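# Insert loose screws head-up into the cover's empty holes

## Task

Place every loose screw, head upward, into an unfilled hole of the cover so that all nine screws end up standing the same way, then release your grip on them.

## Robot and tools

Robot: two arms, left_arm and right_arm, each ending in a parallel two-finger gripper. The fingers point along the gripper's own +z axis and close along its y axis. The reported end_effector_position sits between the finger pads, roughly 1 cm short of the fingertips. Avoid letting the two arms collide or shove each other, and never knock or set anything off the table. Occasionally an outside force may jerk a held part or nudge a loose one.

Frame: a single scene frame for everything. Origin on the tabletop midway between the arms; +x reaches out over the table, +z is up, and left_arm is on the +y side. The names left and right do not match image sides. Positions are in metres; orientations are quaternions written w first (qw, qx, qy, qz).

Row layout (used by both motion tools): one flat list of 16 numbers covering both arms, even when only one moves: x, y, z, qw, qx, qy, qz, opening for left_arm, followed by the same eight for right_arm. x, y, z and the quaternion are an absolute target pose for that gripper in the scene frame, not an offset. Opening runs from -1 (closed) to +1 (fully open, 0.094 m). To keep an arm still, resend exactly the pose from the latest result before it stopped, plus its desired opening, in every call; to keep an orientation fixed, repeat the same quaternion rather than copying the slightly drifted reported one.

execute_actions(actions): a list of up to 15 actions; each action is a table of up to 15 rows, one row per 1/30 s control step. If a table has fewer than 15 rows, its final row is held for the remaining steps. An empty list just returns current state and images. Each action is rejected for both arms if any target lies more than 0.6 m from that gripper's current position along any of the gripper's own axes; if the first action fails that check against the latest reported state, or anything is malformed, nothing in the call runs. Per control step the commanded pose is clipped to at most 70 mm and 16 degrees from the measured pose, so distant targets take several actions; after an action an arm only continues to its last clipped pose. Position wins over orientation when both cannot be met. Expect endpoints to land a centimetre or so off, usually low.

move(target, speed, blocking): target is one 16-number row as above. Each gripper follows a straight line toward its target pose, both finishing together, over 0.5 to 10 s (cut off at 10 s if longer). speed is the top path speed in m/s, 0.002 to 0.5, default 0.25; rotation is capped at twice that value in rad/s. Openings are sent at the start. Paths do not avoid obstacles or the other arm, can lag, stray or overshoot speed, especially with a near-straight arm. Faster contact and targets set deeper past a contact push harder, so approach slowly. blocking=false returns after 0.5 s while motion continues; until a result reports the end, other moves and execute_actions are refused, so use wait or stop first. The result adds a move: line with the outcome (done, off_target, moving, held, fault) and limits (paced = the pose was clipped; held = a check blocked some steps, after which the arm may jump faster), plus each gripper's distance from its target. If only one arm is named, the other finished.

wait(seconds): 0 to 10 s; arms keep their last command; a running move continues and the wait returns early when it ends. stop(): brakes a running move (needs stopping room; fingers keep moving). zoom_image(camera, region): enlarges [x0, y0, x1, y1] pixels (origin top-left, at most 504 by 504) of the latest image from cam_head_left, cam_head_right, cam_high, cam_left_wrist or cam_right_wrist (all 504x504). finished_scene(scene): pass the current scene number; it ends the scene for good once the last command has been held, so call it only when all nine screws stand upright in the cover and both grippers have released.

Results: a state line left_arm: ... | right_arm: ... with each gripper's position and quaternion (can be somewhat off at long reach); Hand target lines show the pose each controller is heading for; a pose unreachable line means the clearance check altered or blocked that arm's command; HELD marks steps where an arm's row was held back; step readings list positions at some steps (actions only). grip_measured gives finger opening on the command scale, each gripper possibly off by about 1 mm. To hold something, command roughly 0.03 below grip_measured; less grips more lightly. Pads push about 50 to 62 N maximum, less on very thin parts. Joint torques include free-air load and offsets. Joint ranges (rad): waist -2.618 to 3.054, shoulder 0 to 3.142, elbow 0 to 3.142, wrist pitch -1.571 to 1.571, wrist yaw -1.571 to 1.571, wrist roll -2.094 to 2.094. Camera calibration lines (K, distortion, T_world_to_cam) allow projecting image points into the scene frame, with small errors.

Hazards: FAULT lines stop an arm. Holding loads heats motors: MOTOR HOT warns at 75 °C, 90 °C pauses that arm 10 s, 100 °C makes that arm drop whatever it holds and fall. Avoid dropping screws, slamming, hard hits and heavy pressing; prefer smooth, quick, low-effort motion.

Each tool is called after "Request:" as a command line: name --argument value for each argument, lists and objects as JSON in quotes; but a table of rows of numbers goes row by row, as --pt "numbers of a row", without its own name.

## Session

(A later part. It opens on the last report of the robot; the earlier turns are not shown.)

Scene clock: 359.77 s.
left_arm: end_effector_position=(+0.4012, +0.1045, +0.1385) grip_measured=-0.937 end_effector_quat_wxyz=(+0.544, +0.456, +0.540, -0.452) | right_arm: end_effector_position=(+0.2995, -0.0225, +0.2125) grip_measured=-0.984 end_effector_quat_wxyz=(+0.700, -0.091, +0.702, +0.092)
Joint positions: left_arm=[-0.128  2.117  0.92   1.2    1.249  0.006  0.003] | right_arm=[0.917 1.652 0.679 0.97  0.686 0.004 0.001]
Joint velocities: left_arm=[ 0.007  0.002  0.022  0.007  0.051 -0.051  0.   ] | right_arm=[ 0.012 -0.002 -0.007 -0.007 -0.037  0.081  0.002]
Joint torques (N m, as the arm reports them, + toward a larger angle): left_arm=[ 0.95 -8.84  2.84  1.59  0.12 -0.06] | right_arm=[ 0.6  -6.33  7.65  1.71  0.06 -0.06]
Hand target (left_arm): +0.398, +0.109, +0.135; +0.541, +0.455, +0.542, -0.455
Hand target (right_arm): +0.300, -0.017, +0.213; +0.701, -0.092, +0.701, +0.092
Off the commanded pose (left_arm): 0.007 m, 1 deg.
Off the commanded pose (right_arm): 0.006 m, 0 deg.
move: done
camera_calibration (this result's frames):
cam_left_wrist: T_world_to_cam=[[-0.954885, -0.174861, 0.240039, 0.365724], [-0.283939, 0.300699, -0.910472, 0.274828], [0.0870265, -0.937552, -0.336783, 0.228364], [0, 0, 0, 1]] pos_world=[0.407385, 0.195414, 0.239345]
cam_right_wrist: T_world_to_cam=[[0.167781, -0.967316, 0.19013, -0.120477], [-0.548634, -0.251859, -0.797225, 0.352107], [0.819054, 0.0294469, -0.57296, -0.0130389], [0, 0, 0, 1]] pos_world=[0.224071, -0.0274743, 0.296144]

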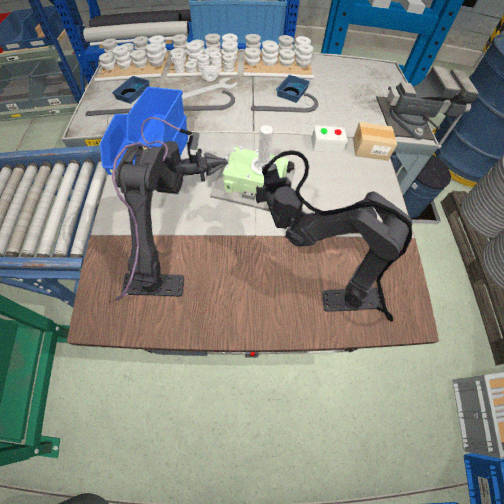

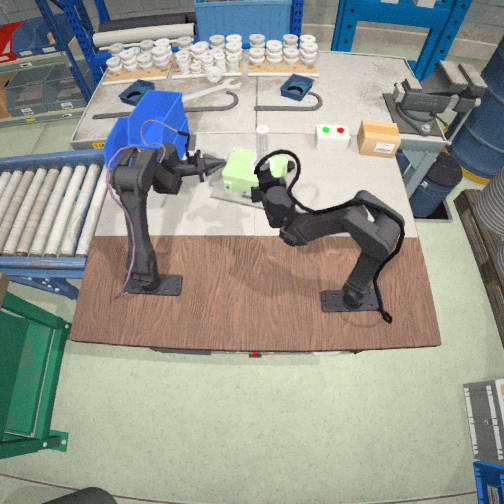

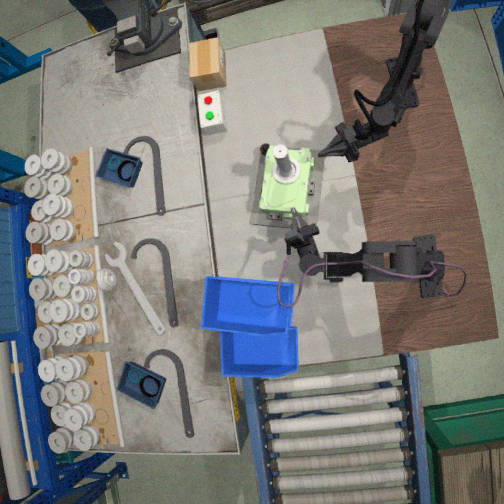

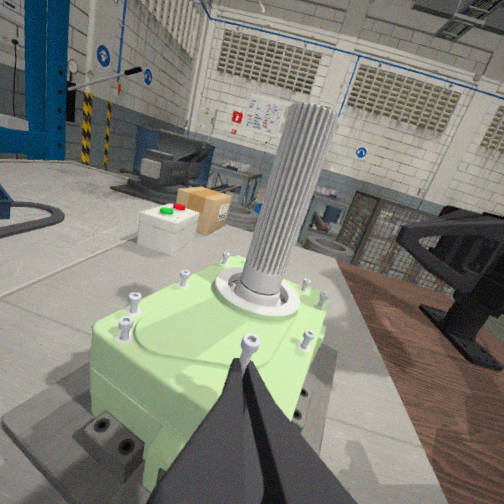

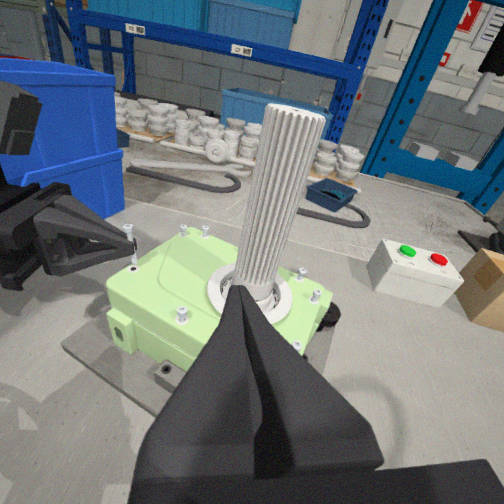

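Request:
move --target '[0.397,0.108,0.128,0.542,0.455,0.542,-0.455,-1,0.30,-0.017,0.213,0.701,-0.092,0.701,0.092,-1]' --speed 0.01

Request:
zoom_image --camera "cam_right_wrist" --region '[80,200,200,320]'

Scene clock: 361.33 s.
left_arm: end_effector_position=(+0.4014, +0.1045, +0.1366) grip_measured=-0.937 end_effector_quat_wxyz=(+0.549, +0.459, +0.535, -0.449) | right_arm: end_effector_position=(+0.2995, -0.0225, +0.2125) grip_measured=-0.984 end_effector_quat_wxyz=(+0.700, -0.091, +0.702, +0.092)
Joint positions: left_arm=[-0.128  2.131  0.92   1.23   1.249  0.006  0.003] | right_arm=[0.917 1.652 0.679 0.97  0.686 0.004 0.001]
Joint velocities: left_arm=[ 0.007  0.007  0.002 -0.037 -0.022  0.081  0.   ] | right_arm=[-0.002 -0.012  0.007 -0.007 -0.022 -0.081  0.001]
Joint torques (N m, as the arm reports them, + toward a larger angle): left_arm=[ 0.68 -8.35  2.33  1.59  0.09 -0.06] | right_arm=[ 0.58 -6.34  7.64  1.71  0.06 -0.06]
Hand target (left_arm): +0.397, +0.108, +0.128; +0.542, +0.455, +0.542, -0.455
Hand target (right_arm): +0.300, -0.017, +0.213; +0.701, -0.092, +0.701, +0.092
Off the commanded pose (left_arm): 0.010 m, 1 deg.
Off the commanded pose (right_arm): 0.006 m, 0 deg.
move: done
camera_calibration (this result's frames):
cam_left_wrist: T_world_to_cam=[[-0.958658, -0.174306, 0.224928, 0.369912], [-0.269121, 0.298519, -0.915675, 0.268154], [0.0924621, -0.938352, -0.333087, 0.225067], [0, 0, 0, 1]] pos_world=[0.405975, 0.195621, 0.237305]
cam_right_wrist: T_world_to_cam=[[0.167781, -0.967316, 0.19013, -0.120477], [-0.548634, -0.251859, -0.797225, 0.352107], [0.819054, 0.0294469, -0.57296, -0.0130389], [0, 0, 0, 1]] pos_world=[0.224071, -0.0274743, 0.296144]

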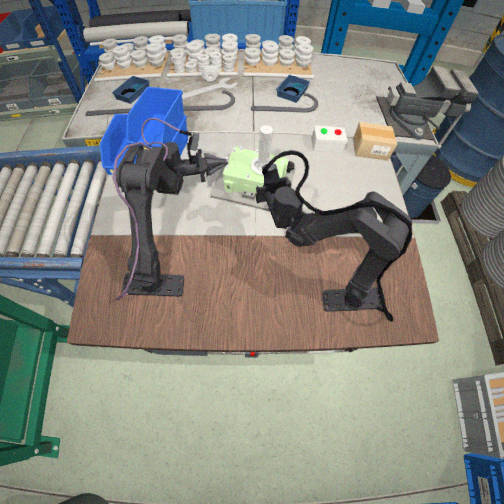

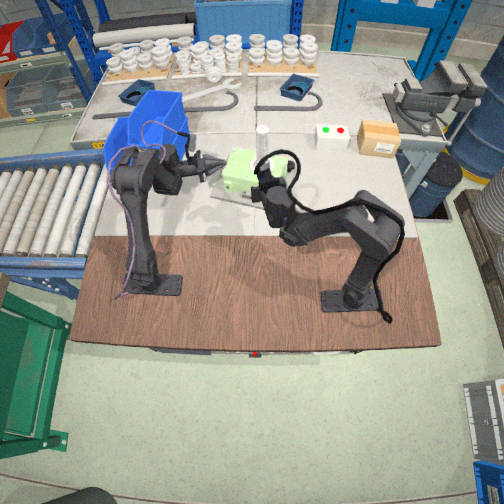

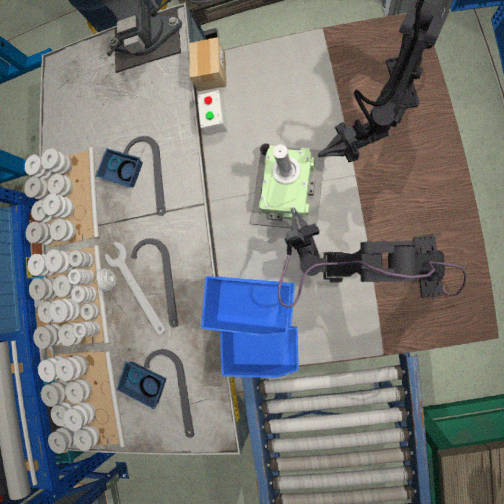

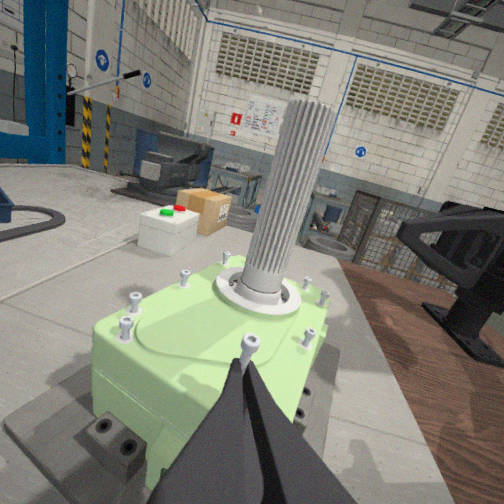

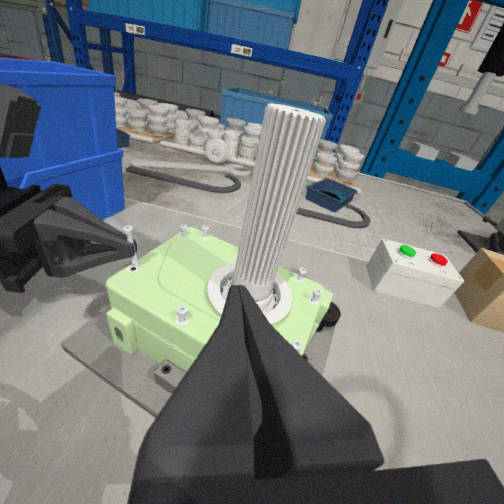

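Region (80, 200, 200, 320) of cam_right_wrist's 504x504 image, scaled by 4.200, with more detail than that image has.

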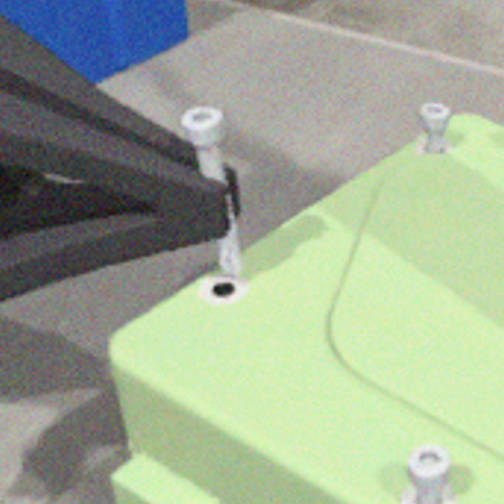

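Not touching yet; elbow will move −x/down.

Request:
move --target '[0.395,0.108,0.127,0.542,0.455,0.542,-0.455,-1,0.30,-0.017,0.213,0.701,-0.092,0.701,0.092,-1]' --speed 0.01

Request:
zoom_image --camera "cam_right_wrist" --region '[80,200,200,320]'

Scene clock: 362.93 s.
left_arm: end_effector_position=(+0.3984, +0.1049, +0.1338) grip_measured=-0.937 end_effector_quat_wxyz=(+0.547, +0.458, +0.536, -0.450) | right_arm: end_effector_position=(+0.2995, -0.0225, +0.2125) grip_measured=-0.984 end_effector_quat_wxyz=(+0.700, -0.091, +0.702, +0.092)
Joint positions: left_arm=[-0.128  2.131  0.905  1.239  1.249  0.006  0.003] | right_arm=[0.917 1.652 0.679 0.97  0.686 0.004 0.001]
Joint velocities: left_arm=[-0.007  0.022  0.007  0.022  0.037  0.037 -0.   ] | right_arm=[-0.007  0.012  0.007  0.051 -0.095 -0.022 -0.001]
Joint torques (N m, as the arm reports them, + toward a larger angle): left_arm=[ 0.63 -8.31  2.7   1.59  0.09 -0.07] | right_arm=[ 0.58 -6.32  7.67  1.71  0.07 -0.06]
Hand target (left_arm): +0.395, +0.108, +0.127; +0.541, +0.455, +0.542, -0.455
Hand target (right_arm): +0.300, -0.017, +0.213; +0.701, -0.092, +0.701, +0.092
Off the commanded pose (left_arm): 0.008 m, 1 deg.
Off the commanded pose (right_arm): 0.006 m, 0 deg.
move: done
camera_calibration (this result's frames):
cam_left_wrist: T_world_to_cam=[[-0.957369, -0.174495, 0.230207, 0.366484], [-0.2743, 0.299281, -0.913888, 0.266354], [0.0905728, -0.938074, -0.334386, 0.225733], [0, 0, 0, 1]] pos_world=[0.403476, 0.195989, 0.234533]
cam_right_wrist: T_world_to_cam=[[0.167781, -0.967316, 0.19013, -0.120477], [-0.548634, -0.251859, -0.797225, 0.352107], [0.819054, 0.0294469, -0.57296, -0.0130389], [0, 0, 0, 1]] pos_world=[0.224071, -0.0274743, 0.296144]

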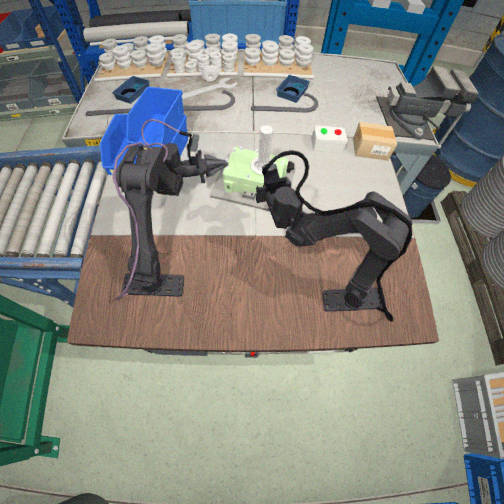

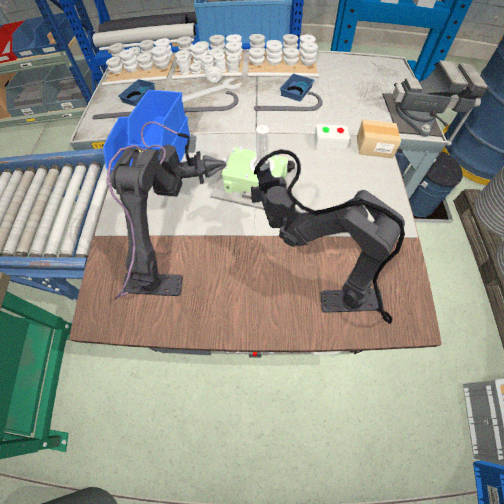

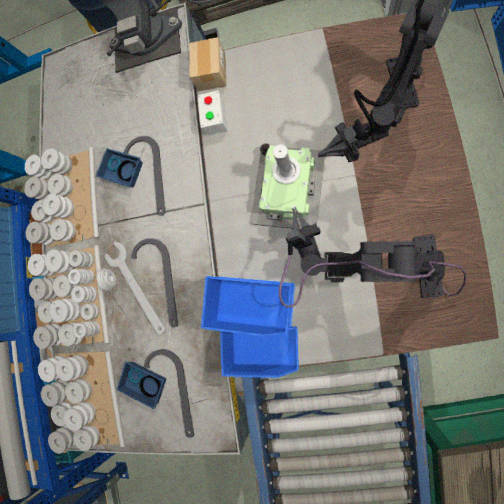

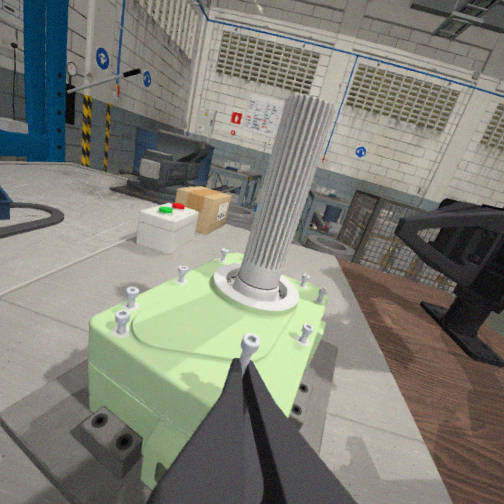

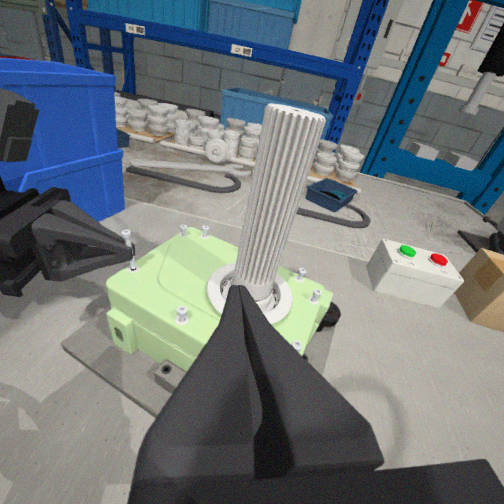

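Region (80, 200, 200, 320) of cam_right_wrist's 504x504 image, scaled by 4.200, with more detail than that image has.

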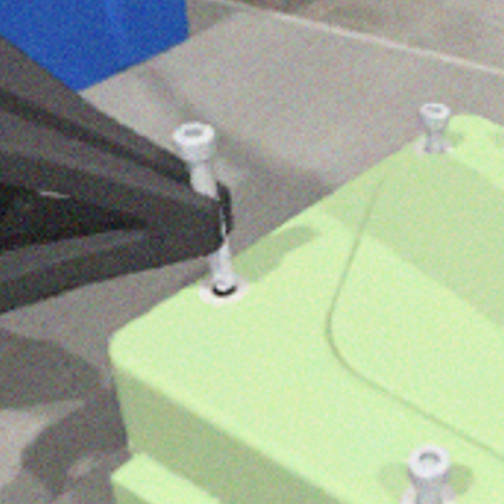

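Request:
move --target '[0.397,0.107,0.122,0.542,0.455,0.542,-0.455,-1,0.30,-0.017,0.213,0.701,-0.092,0.701,0.092,-1]' --speed 0.01

Request:
zoom_image --camera "cam_right_wrist" --region '[80,200,200,320]'

Scene clock: 364.53 s.
left_arm: end_effector_position=(+0.3984, +0.1049, +0.1315) grip_measured=-0.937 end_effector_quat_wxyz=(+0.551, +0.461, +0.532, -0.448) | right_arm: end_effector_position=(+0.2995, -0.0225, +0.2125) grip_measured=-0.984 end_effector_quat_wxyz=(+0.700, -0.091, +0.702, +0.092)
Joint positions: left_arm=[-0.128  2.145  0.905  1.267  1.25   0.006  0.003] | right_arm=[0.917 1.652 0.679 0.97  0.686 0.004 0.001]
Joint velocities: left_arm=[ 0.002 -0.007  0.007 -0.022  0.022 -0.037 -0.   ] | right_arm=[-0.017 -0.022 -0.002  0.022 -0.022 -0.051 -0.   ]
Joint torques (N m, as the arm reports them, + toward a larger angle): left_arm=[ 0.47 -7.83  3.29  1.45  0.04 -0.07] | right_arm=[ 0.58 -6.32  7.63  1.71  0.07 -0.06]
Hand target (left_arm): +0.397, +0.107, +0.122; +0.542, +0.455, +0.541, -0.455
Hand target (right_arm): +0.300, -0.017, +0.213; +0.701, -0.092, +0.701, +0.092
Off the commanded pose (left_arm): 0.010 m, 2 deg.
Off the commanded pose (right_arm): 0.006 m, 0 deg.
move: done
camera_calibration (this result's frames):
cam_left_wrist: T_world_to_cam=[[-0.960462, -0.173332, 0.217873, 0.369724], [-0.261971, 0.297719, -0.918006, 0.260096], [0.0942548, -0.938786, -0.331355, 0.223147], [0, 0, 0, 1]] pos_world=[0.40221, 0.196137, 0.232158]
cam_right_wrist: T_world_to_cam=[[0.167781, -0.967316, 0.19013, -0.120477], [-0.548634, -0.251859, -0.797225, 0.352107], [0.819054, 0.0294469, -0.57296, -0.0130389], [0, 0, 0, 1]] pos_world=[0.224071, -0.0274743, 0.296144]

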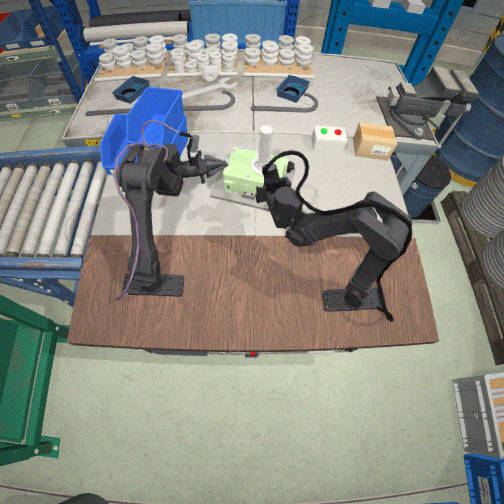

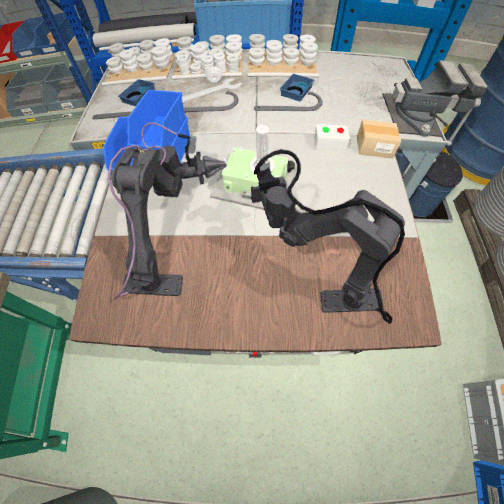

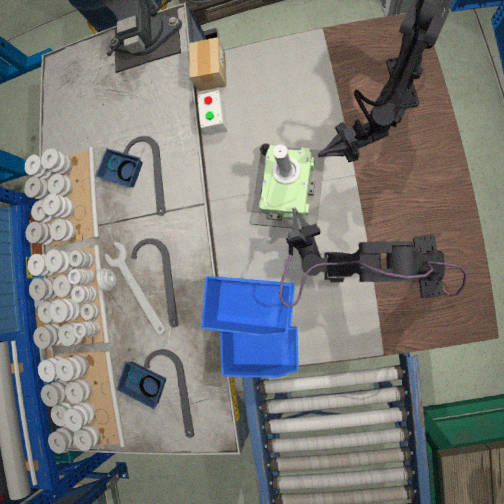

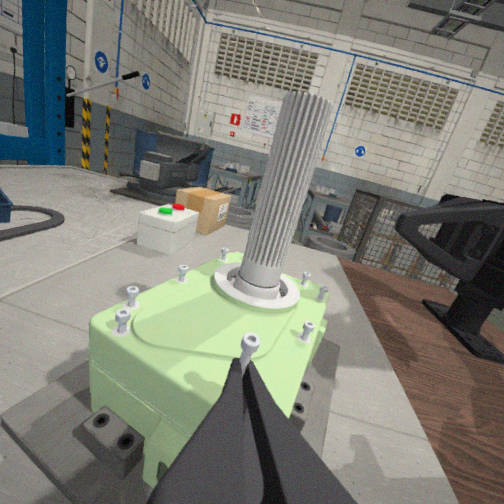

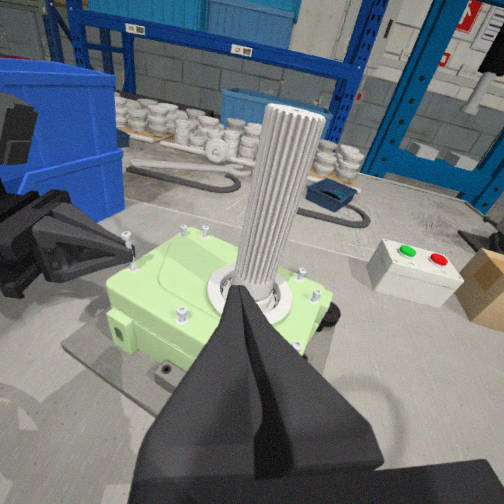

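Region (80, 200, 200, 320) of cam_right_wrist's 504x504 image, scaled by 4.200, with more detail than that image has.

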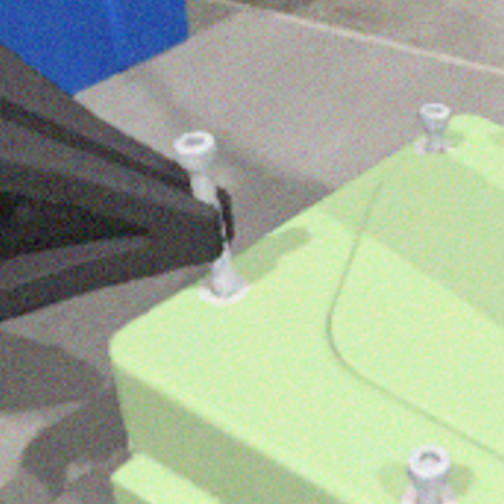

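Request:
move --target '[0.398,0.107,0.128,0.542,0.455,0.542,-0.455,-0.89,0.30,-0.017,0.213,0.701,-0.092,0.701,0.092,-1]' --speed 0.01

Request:
zoom_image --camera "cam_right_wrist" --region '[80,200,200,320]'

Scene clock: 366.53 s.
left_arm: end_effector_position=(+0.3983, +0.1049, +0.1316) grip_measured=-0.889 end_effector_quat_wxyz=(+0.551, +0.461, +0.532, -0.448) | right_arm: end_effector_position=(+0.2995, -0.0225, +0.2125) grip_measured=-0.984 end_effector_quat_wxyz=(+0.700, -0.091, +0.702, +0.092)
Joint positions: left_arm=[-0.128  2.145  0.905  1.268  1.25   0.006  0.005] | right_arm=[0.917 1.652 0.679 0.97  0.686 0.004 0.001]
Joint velocities: left_arm=[ 0.022 -0.007  0.007 -0.022  0.051  0.007  0.   ] | right_arm=[-0.007 -0.017  0.007  0.081 -0.037 -0.007  0.001]
Joint torques (N m, as the arm reports them, + toward a larger angle): left_arm=[ 0.5  -9.03  3.7   1.23  0.05 -0.09] | right_arm=[ 0.61 -6.32  7.65  1.72  0.06 -0.06]
Hand target (left_arm): +0.398, +0.107, +0.128; +0.542, +0.454, +0.541, -0.455
Hand target (right_arm): +0.300, -0.017, +0.213; +0.701, -0.092, +0.701, +0.092
Off the commanded pose (left_arm): 0.004 m, 2 deg.
Off the commanded pose (right_arm): 0.006 m, 0 deg.
move: done
camera_calibration (this result's frames):
cam_left_wrist: T_world_to_cam=[[-0.960626, -0.173308, 0.217167, 0.369856], [-0.261278, 0.297617, -0.918237, 0.259949], [0.0945048, -0.938823, -0.33118, 0.223061], [0, 0, 0, 1]] pos_world=[0.402132, 0.196149, 0.232247]
cam_right_wrist: T_world_to_cam=[[0.167781, -0.967316, 0.19013, -0.120477], [-0.548634, -0.251859, -0.797225, 0.352107], [0.819054, 0.0294469, -0.57296, -0.0130389], [0, 0, 0, 1]] pos_world=[0.224071, -0.0274743, 0.296144]

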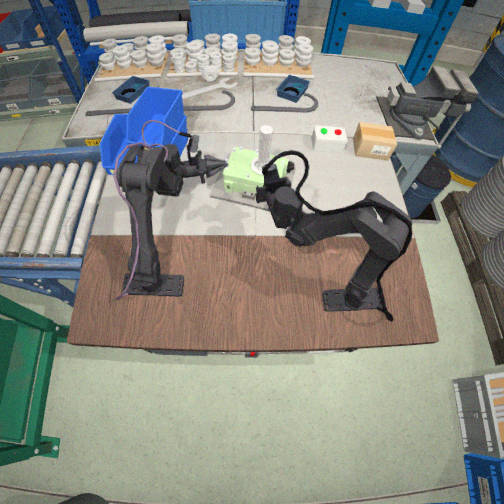

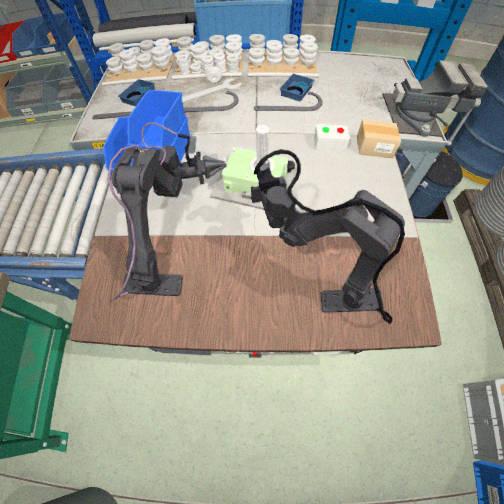

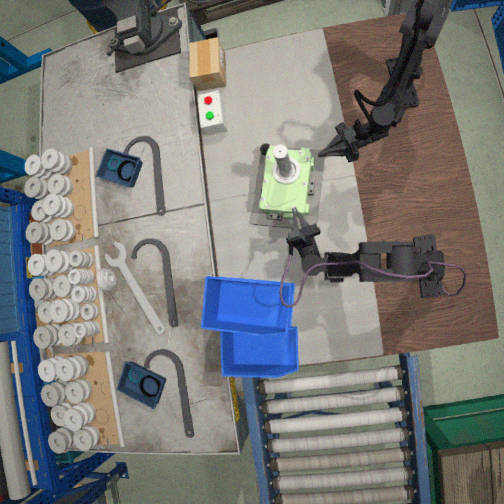

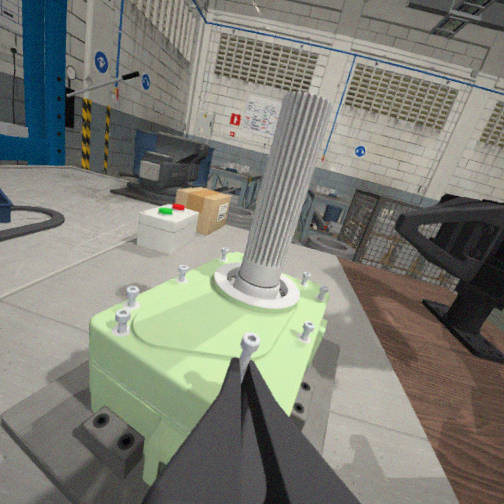

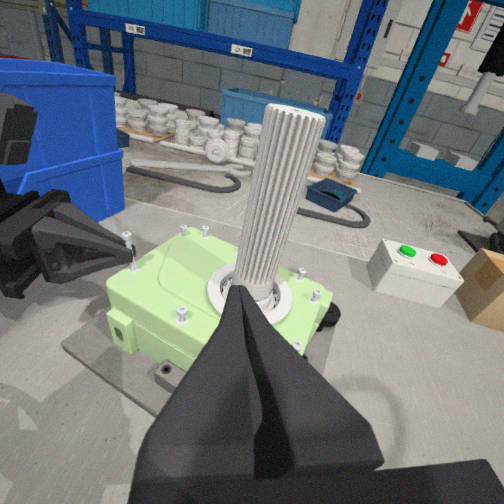

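Region (80, 200, 200, 320) of cam_right_wrist's 504x504 image, scaled by 4.200, with more detail than that image has.

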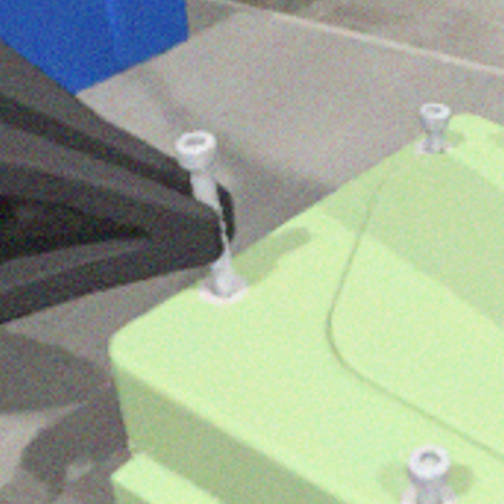

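Request:
move --target '[0.398,0.107,0.128,0.542,0.455,0.542,-0.455,-0.855,0.30,-0.017,0.213,0.701,-0.092,0.701,0.092,-1]' --speed 0.01

Request:
zoom_image --camera "cam_right_wrist" --region '[80,200,200,320]'

Scene clock: 370.33 s.
left_arm: end_effector_position=(+0.3984, +0.1049, +0.1305) grip_measured=-0.857 end_effector_quat_wxyz=(+0.549, +0.460, +0.535, -0.449) | right_arm: end_effector_position=(+0.2995, -0.0225, +0.2126) grip_measured=-0.984 end_effector_quat_wxyz=(+0.700, -0.090, +0.702, +0.092)
Joint positions: left_arm=[-0.128  2.145  0.905  1.259  1.25   0.006  0.007] | right_arm=[0.917 1.652 0.679 0.971 0.686 0.004 0.001]
Joint velocities: left_arm=[-0.012  0.002 -0.002  0.007  0.022 -0.037 -0.   ] | right_arm=[-0.002  0.002 -0.007 -0.066  0.022 -0.022 -0.001]
Joint torques (N m, as the arm reports them, + toward a larger angle): left_arm=[ 0.52 -9.04  3.7   1.31  0.06 -0.08] | right_arm=[ 0.59 -6.33  7.65  1.71  0.06 -0.06]
Hand target (left_arm): +0.398, +0.107, +0.128; +0.542, +0.455, +0.542, -0.455
Hand target (right_arm): +0.300, -0.017, +0.213; +0.701, -0.092, +0.701, +0.092
Off the commanded pose (left_arm): 0.003 m, 1 deg.
Off the commanded pose (right_arm): 0.006 m, 0 deg.
move: done
camera_calibration (this result's frames):
cam_left_wrist: T_world_to_cam=[[-0.958706, -0.17359, 0.225276, 0.368326], [-0.269237, 0.298788, -0.915553, 0.261634], [0.0916213, -0.938399, -0.333187, 0.224054], [0, 0, 0, 1]] pos_world=[0.40303, 0.196016, 0.231216]
cam_right_wrist: T_world_to_cam=[[0.167738, -0.967375, 0.189869, -0.120425], [-0.548456, -0.251612, -0.797425, 0.352165], [0.819182, 0.0296241, -0.572768, -0.0130687], [0, 0, 0, 1]] pos_world=[0.224053, -0.0274999, 0.296205]

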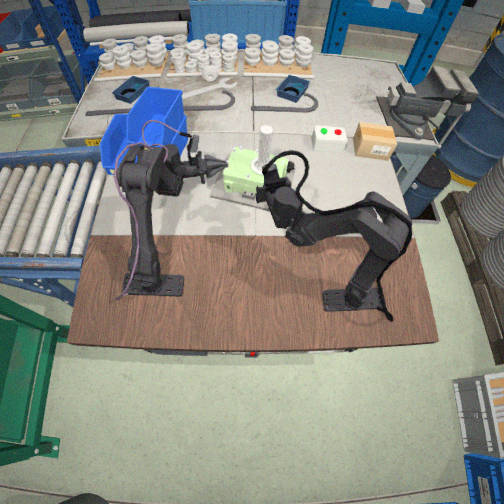

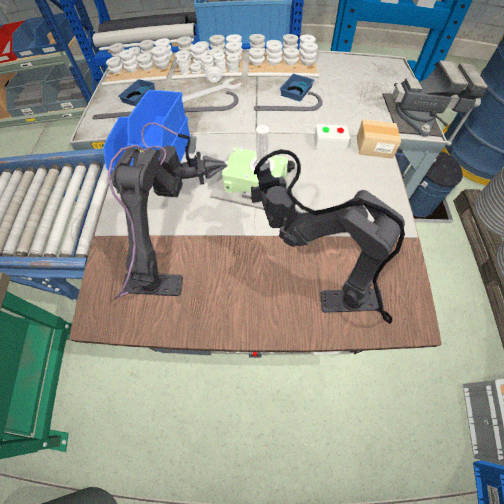

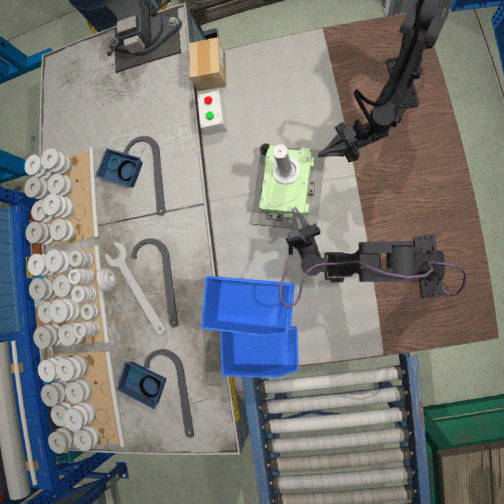

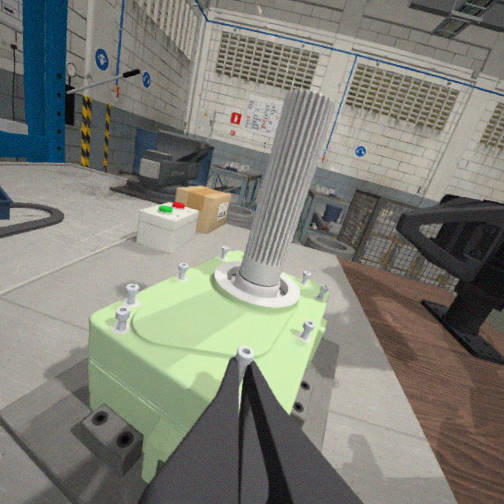

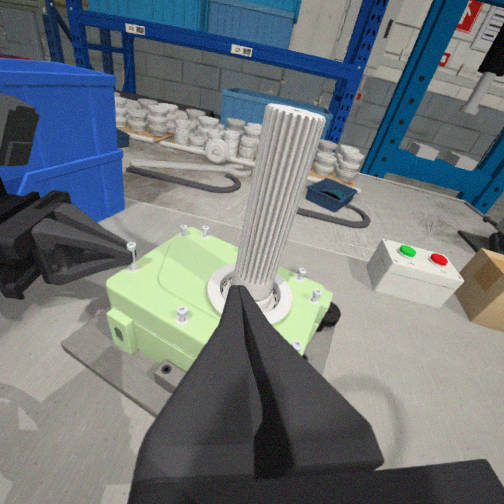

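Region (80, 200, 200, 320) of cam_right_wrist's 504x504 image, scaled by 4.200, with more detail than that image has.

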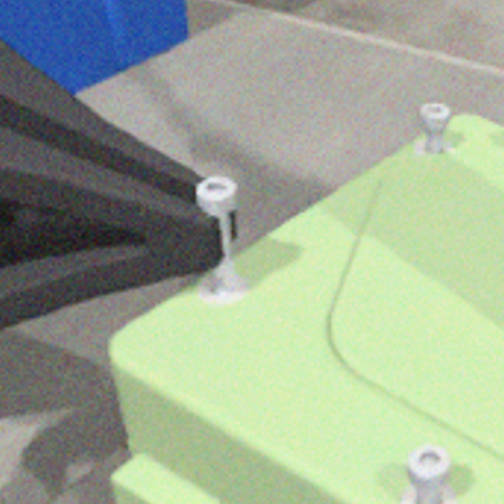

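Request:
move --target '[0.398,0.107,0.13,0.542,0.455,0.542,-0.455,-0.6,0.30,-0.017,0.213,0.701,-0.092,0.701,0.092,-1]'

Request:
move --target '[0.395,0.125,0.19,0.542,0.455,0.542,-0.455,-0.6,0.30,-0.017,0.213,0.701,-0.092,0.701,0.092,-1]' --speed 0.1

Scene clock: 374.23 s.
left_arm: end_effector_position=(+0.3984, +0.1049, +0.1298) grip_measured=-0.602 end_effector_quat_wxyz=(+0.547, +0.459, +0.536, -0.450) | right_arm: end_effector_position=(+0.2995, -0.0225, +0.2126) grip_measured=-0.984 end_effector_quat_wxyz=(+0.700, -0.090, +0.702, +0.092)
Joint positions: left_arm=[-0.128  2.145  0.905  1.253  1.25   0.006  0.019] | right_arm=[0.917 1.652 0.679 0.971 0.686 0.004 0.001]
Joint velocities: left_arm=[-0.017 -0.012 -0.017 -0.007  0.022  0.037 -0.001] | right_arm=[ 0.012 -0.027 -0.012  0.066  0.007  0.037  0.   ]
Joint torques (N m, as the arm reports them, + toward a larger angle): left_arm=[ 0.5  -9.53  3.74  1.33  0.06 -0.09] | right_arm=[ 0.59 -6.32  7.64  1.7   0.06 -0.06]
Hand target (left_arm): +0.398, +0.107, +0.130; +0.542, +0.455, +0.541, -0.455
Hand target (right_arm): +0.300, -0.017, +0.213; +0.701, -0.092, +0.701, +0.092
Off the commanded pose (left_arm): 0.002 m, 1 deg.
Off the commanded pose (right_arm): 0.006 m, 0 deg.
move: done
camera_calibration (this result's frames):
cam_left_wrist: T_world_to_cam=[[-0.957416, -0.17378, 0.230555, 0.36732], [-0.274415, 0.29955, -0.913765, 0.262725], [0.0897314, -0.938121, -0.334482, 0.224702], [0, 0, 0, 1]] pos_world=[0.403611, 0.195931, 0.23054]
cam_right_wrist: T_world_to_cam=[[0.167738, -0.967375, 0.189869, -0.120425], [-0.548456, -0.251612, -0.797425, 0.352165], [0.819182, 0.0296241, -0.572768, -0.0130687], [0, 0, 0, 1]] pos_world=[0.224053, -0.0274999, 0.296205]

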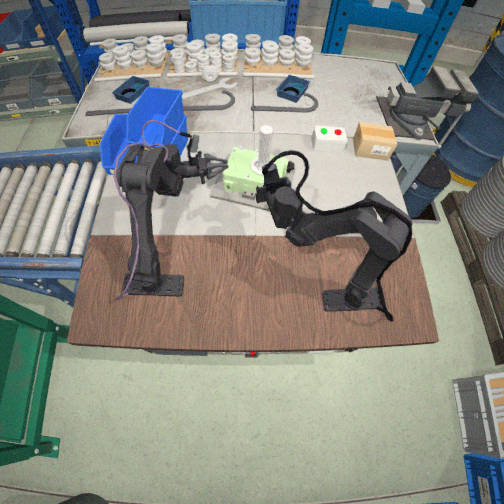

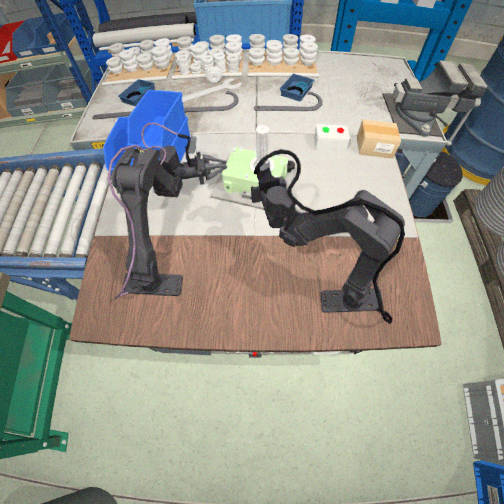

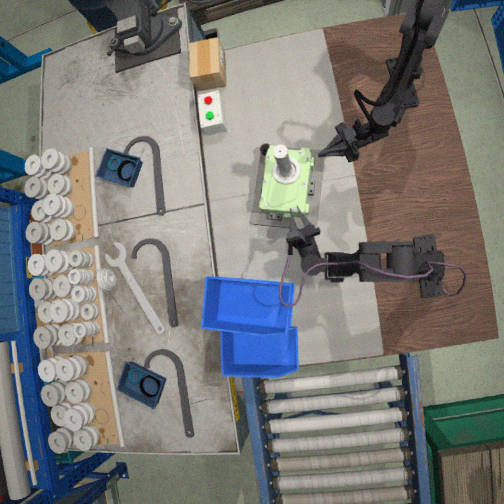

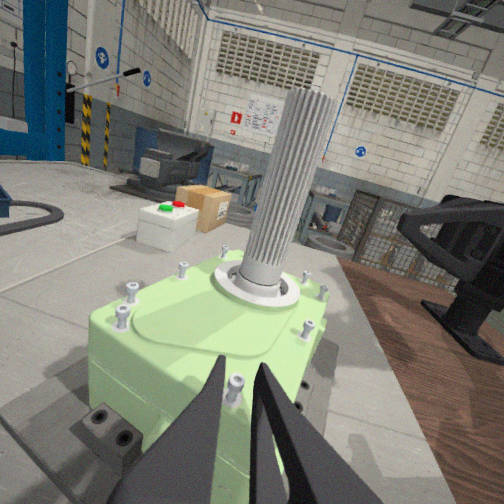

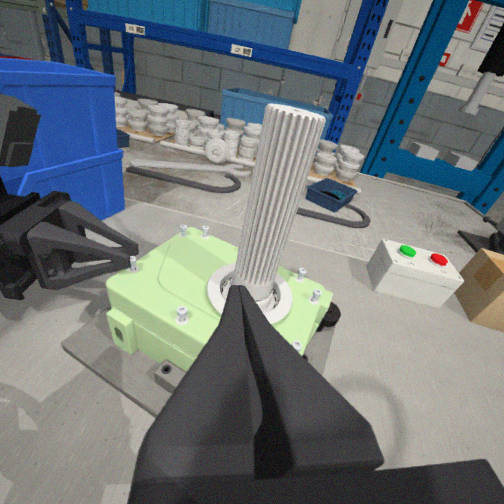

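Scene clock: 375.60 s.
left_arm: end_effector_position=(+0.3940, +0.1213, +0.1775) grip_measured=-0.602 end_effector_quat_wxyz=(+0.533, +0.446, +0.551, -0.462) | right_arm: end_effector_position=(+0.2995, -0.0225, +0.2126) grip_measured=-0.984 end_effector_quat_wxyz=(+0.700, -0.090, +0.702, +0.092)
Joint positions: left_arm=[-0.085  1.959  0.905  1.037  1.291 -0.018  0.019] | right_arm=[0.917 1.652 0.679 0.971 0.686 0.004 0.001]
Joint velocities: left_arm=[ 0.017 -0.022 -0.012 -0.007  0.022 -0.007 -0.001] | right_arm=[-0.007 -0.002 -0.012 -0.022 -0.007 -0.007 -0.   ]
Joint torques (N m, as the arm reports them, + toward a larger angle): left_arm=[  0.89 -10.26   5.64   1.3    0.16   0.07] | right_arm=[ 0.6  -6.31  7.64  1.72  0.06 -0.06]
Hand target (left_arm): +0.395, +0.125, +0.189; +0.542, +0.454, +0.541, -0.455
Hand target (right_arm): +0.300, -0.017, +0.213; +0.701, -0.092, +0.701, +0.092
Off the commanded pose (left_arm): 0.013 m, 2 deg.
Off the commanded pose (right_arm): 0.006 m, 0 deg.
move: off_target (left_arm)
camera_calibration (this result's frames):
cam_left_wrist: T_world_to_cam=[[-0.943388, -0.174746, 0.281925, 0.340402], [-0.323635, 0.298768, -0.897774, 0.316885], [0.0726523, -0.938191, -0.338408, 0.263899], [0, 0, 0, 1]] pos_world=[0.404514, 0.212396, 0.277829]
cam_right_wrist: T_world_to_cam=[[0.167738, -0.967375, 0.189869, -0.120425], [-0.548456, -0.251612, -0.797425, 0.352165], [0.819182, 0.0296241, -0.572768, -0.0130687], [0, 0, 0, 1]] pos_world=[0.224053, -0.0274999, 0.296205]

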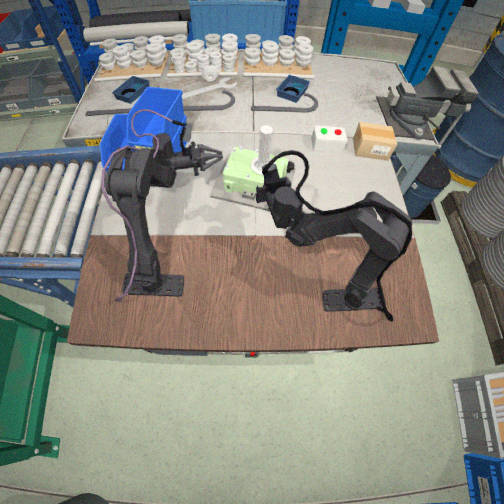

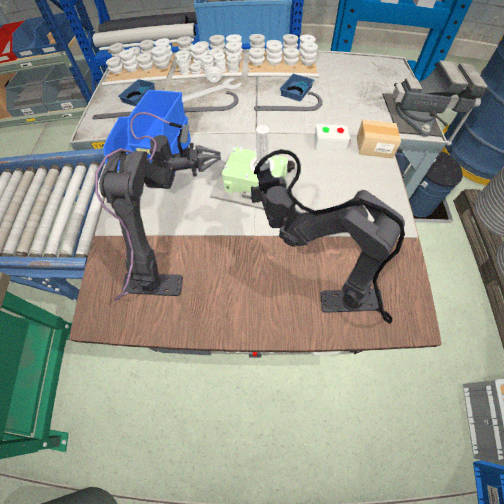

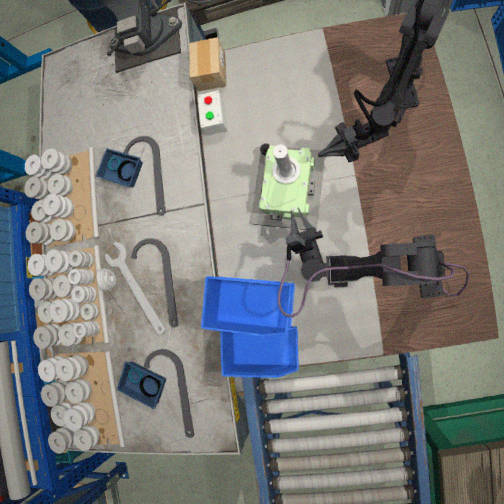

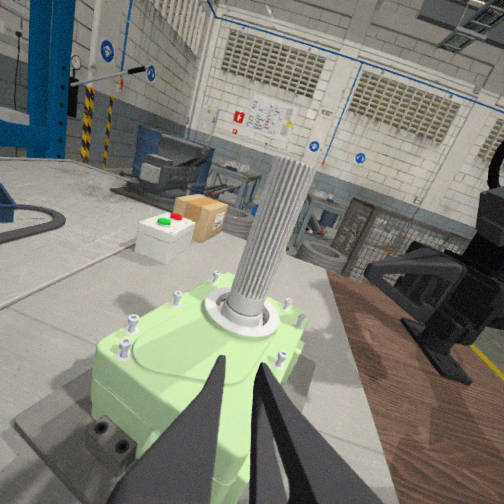

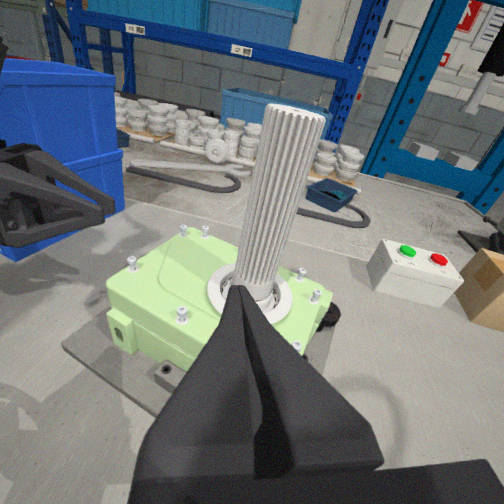

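Request:
finished_scene --scene 1

The scene is finished: the task was done.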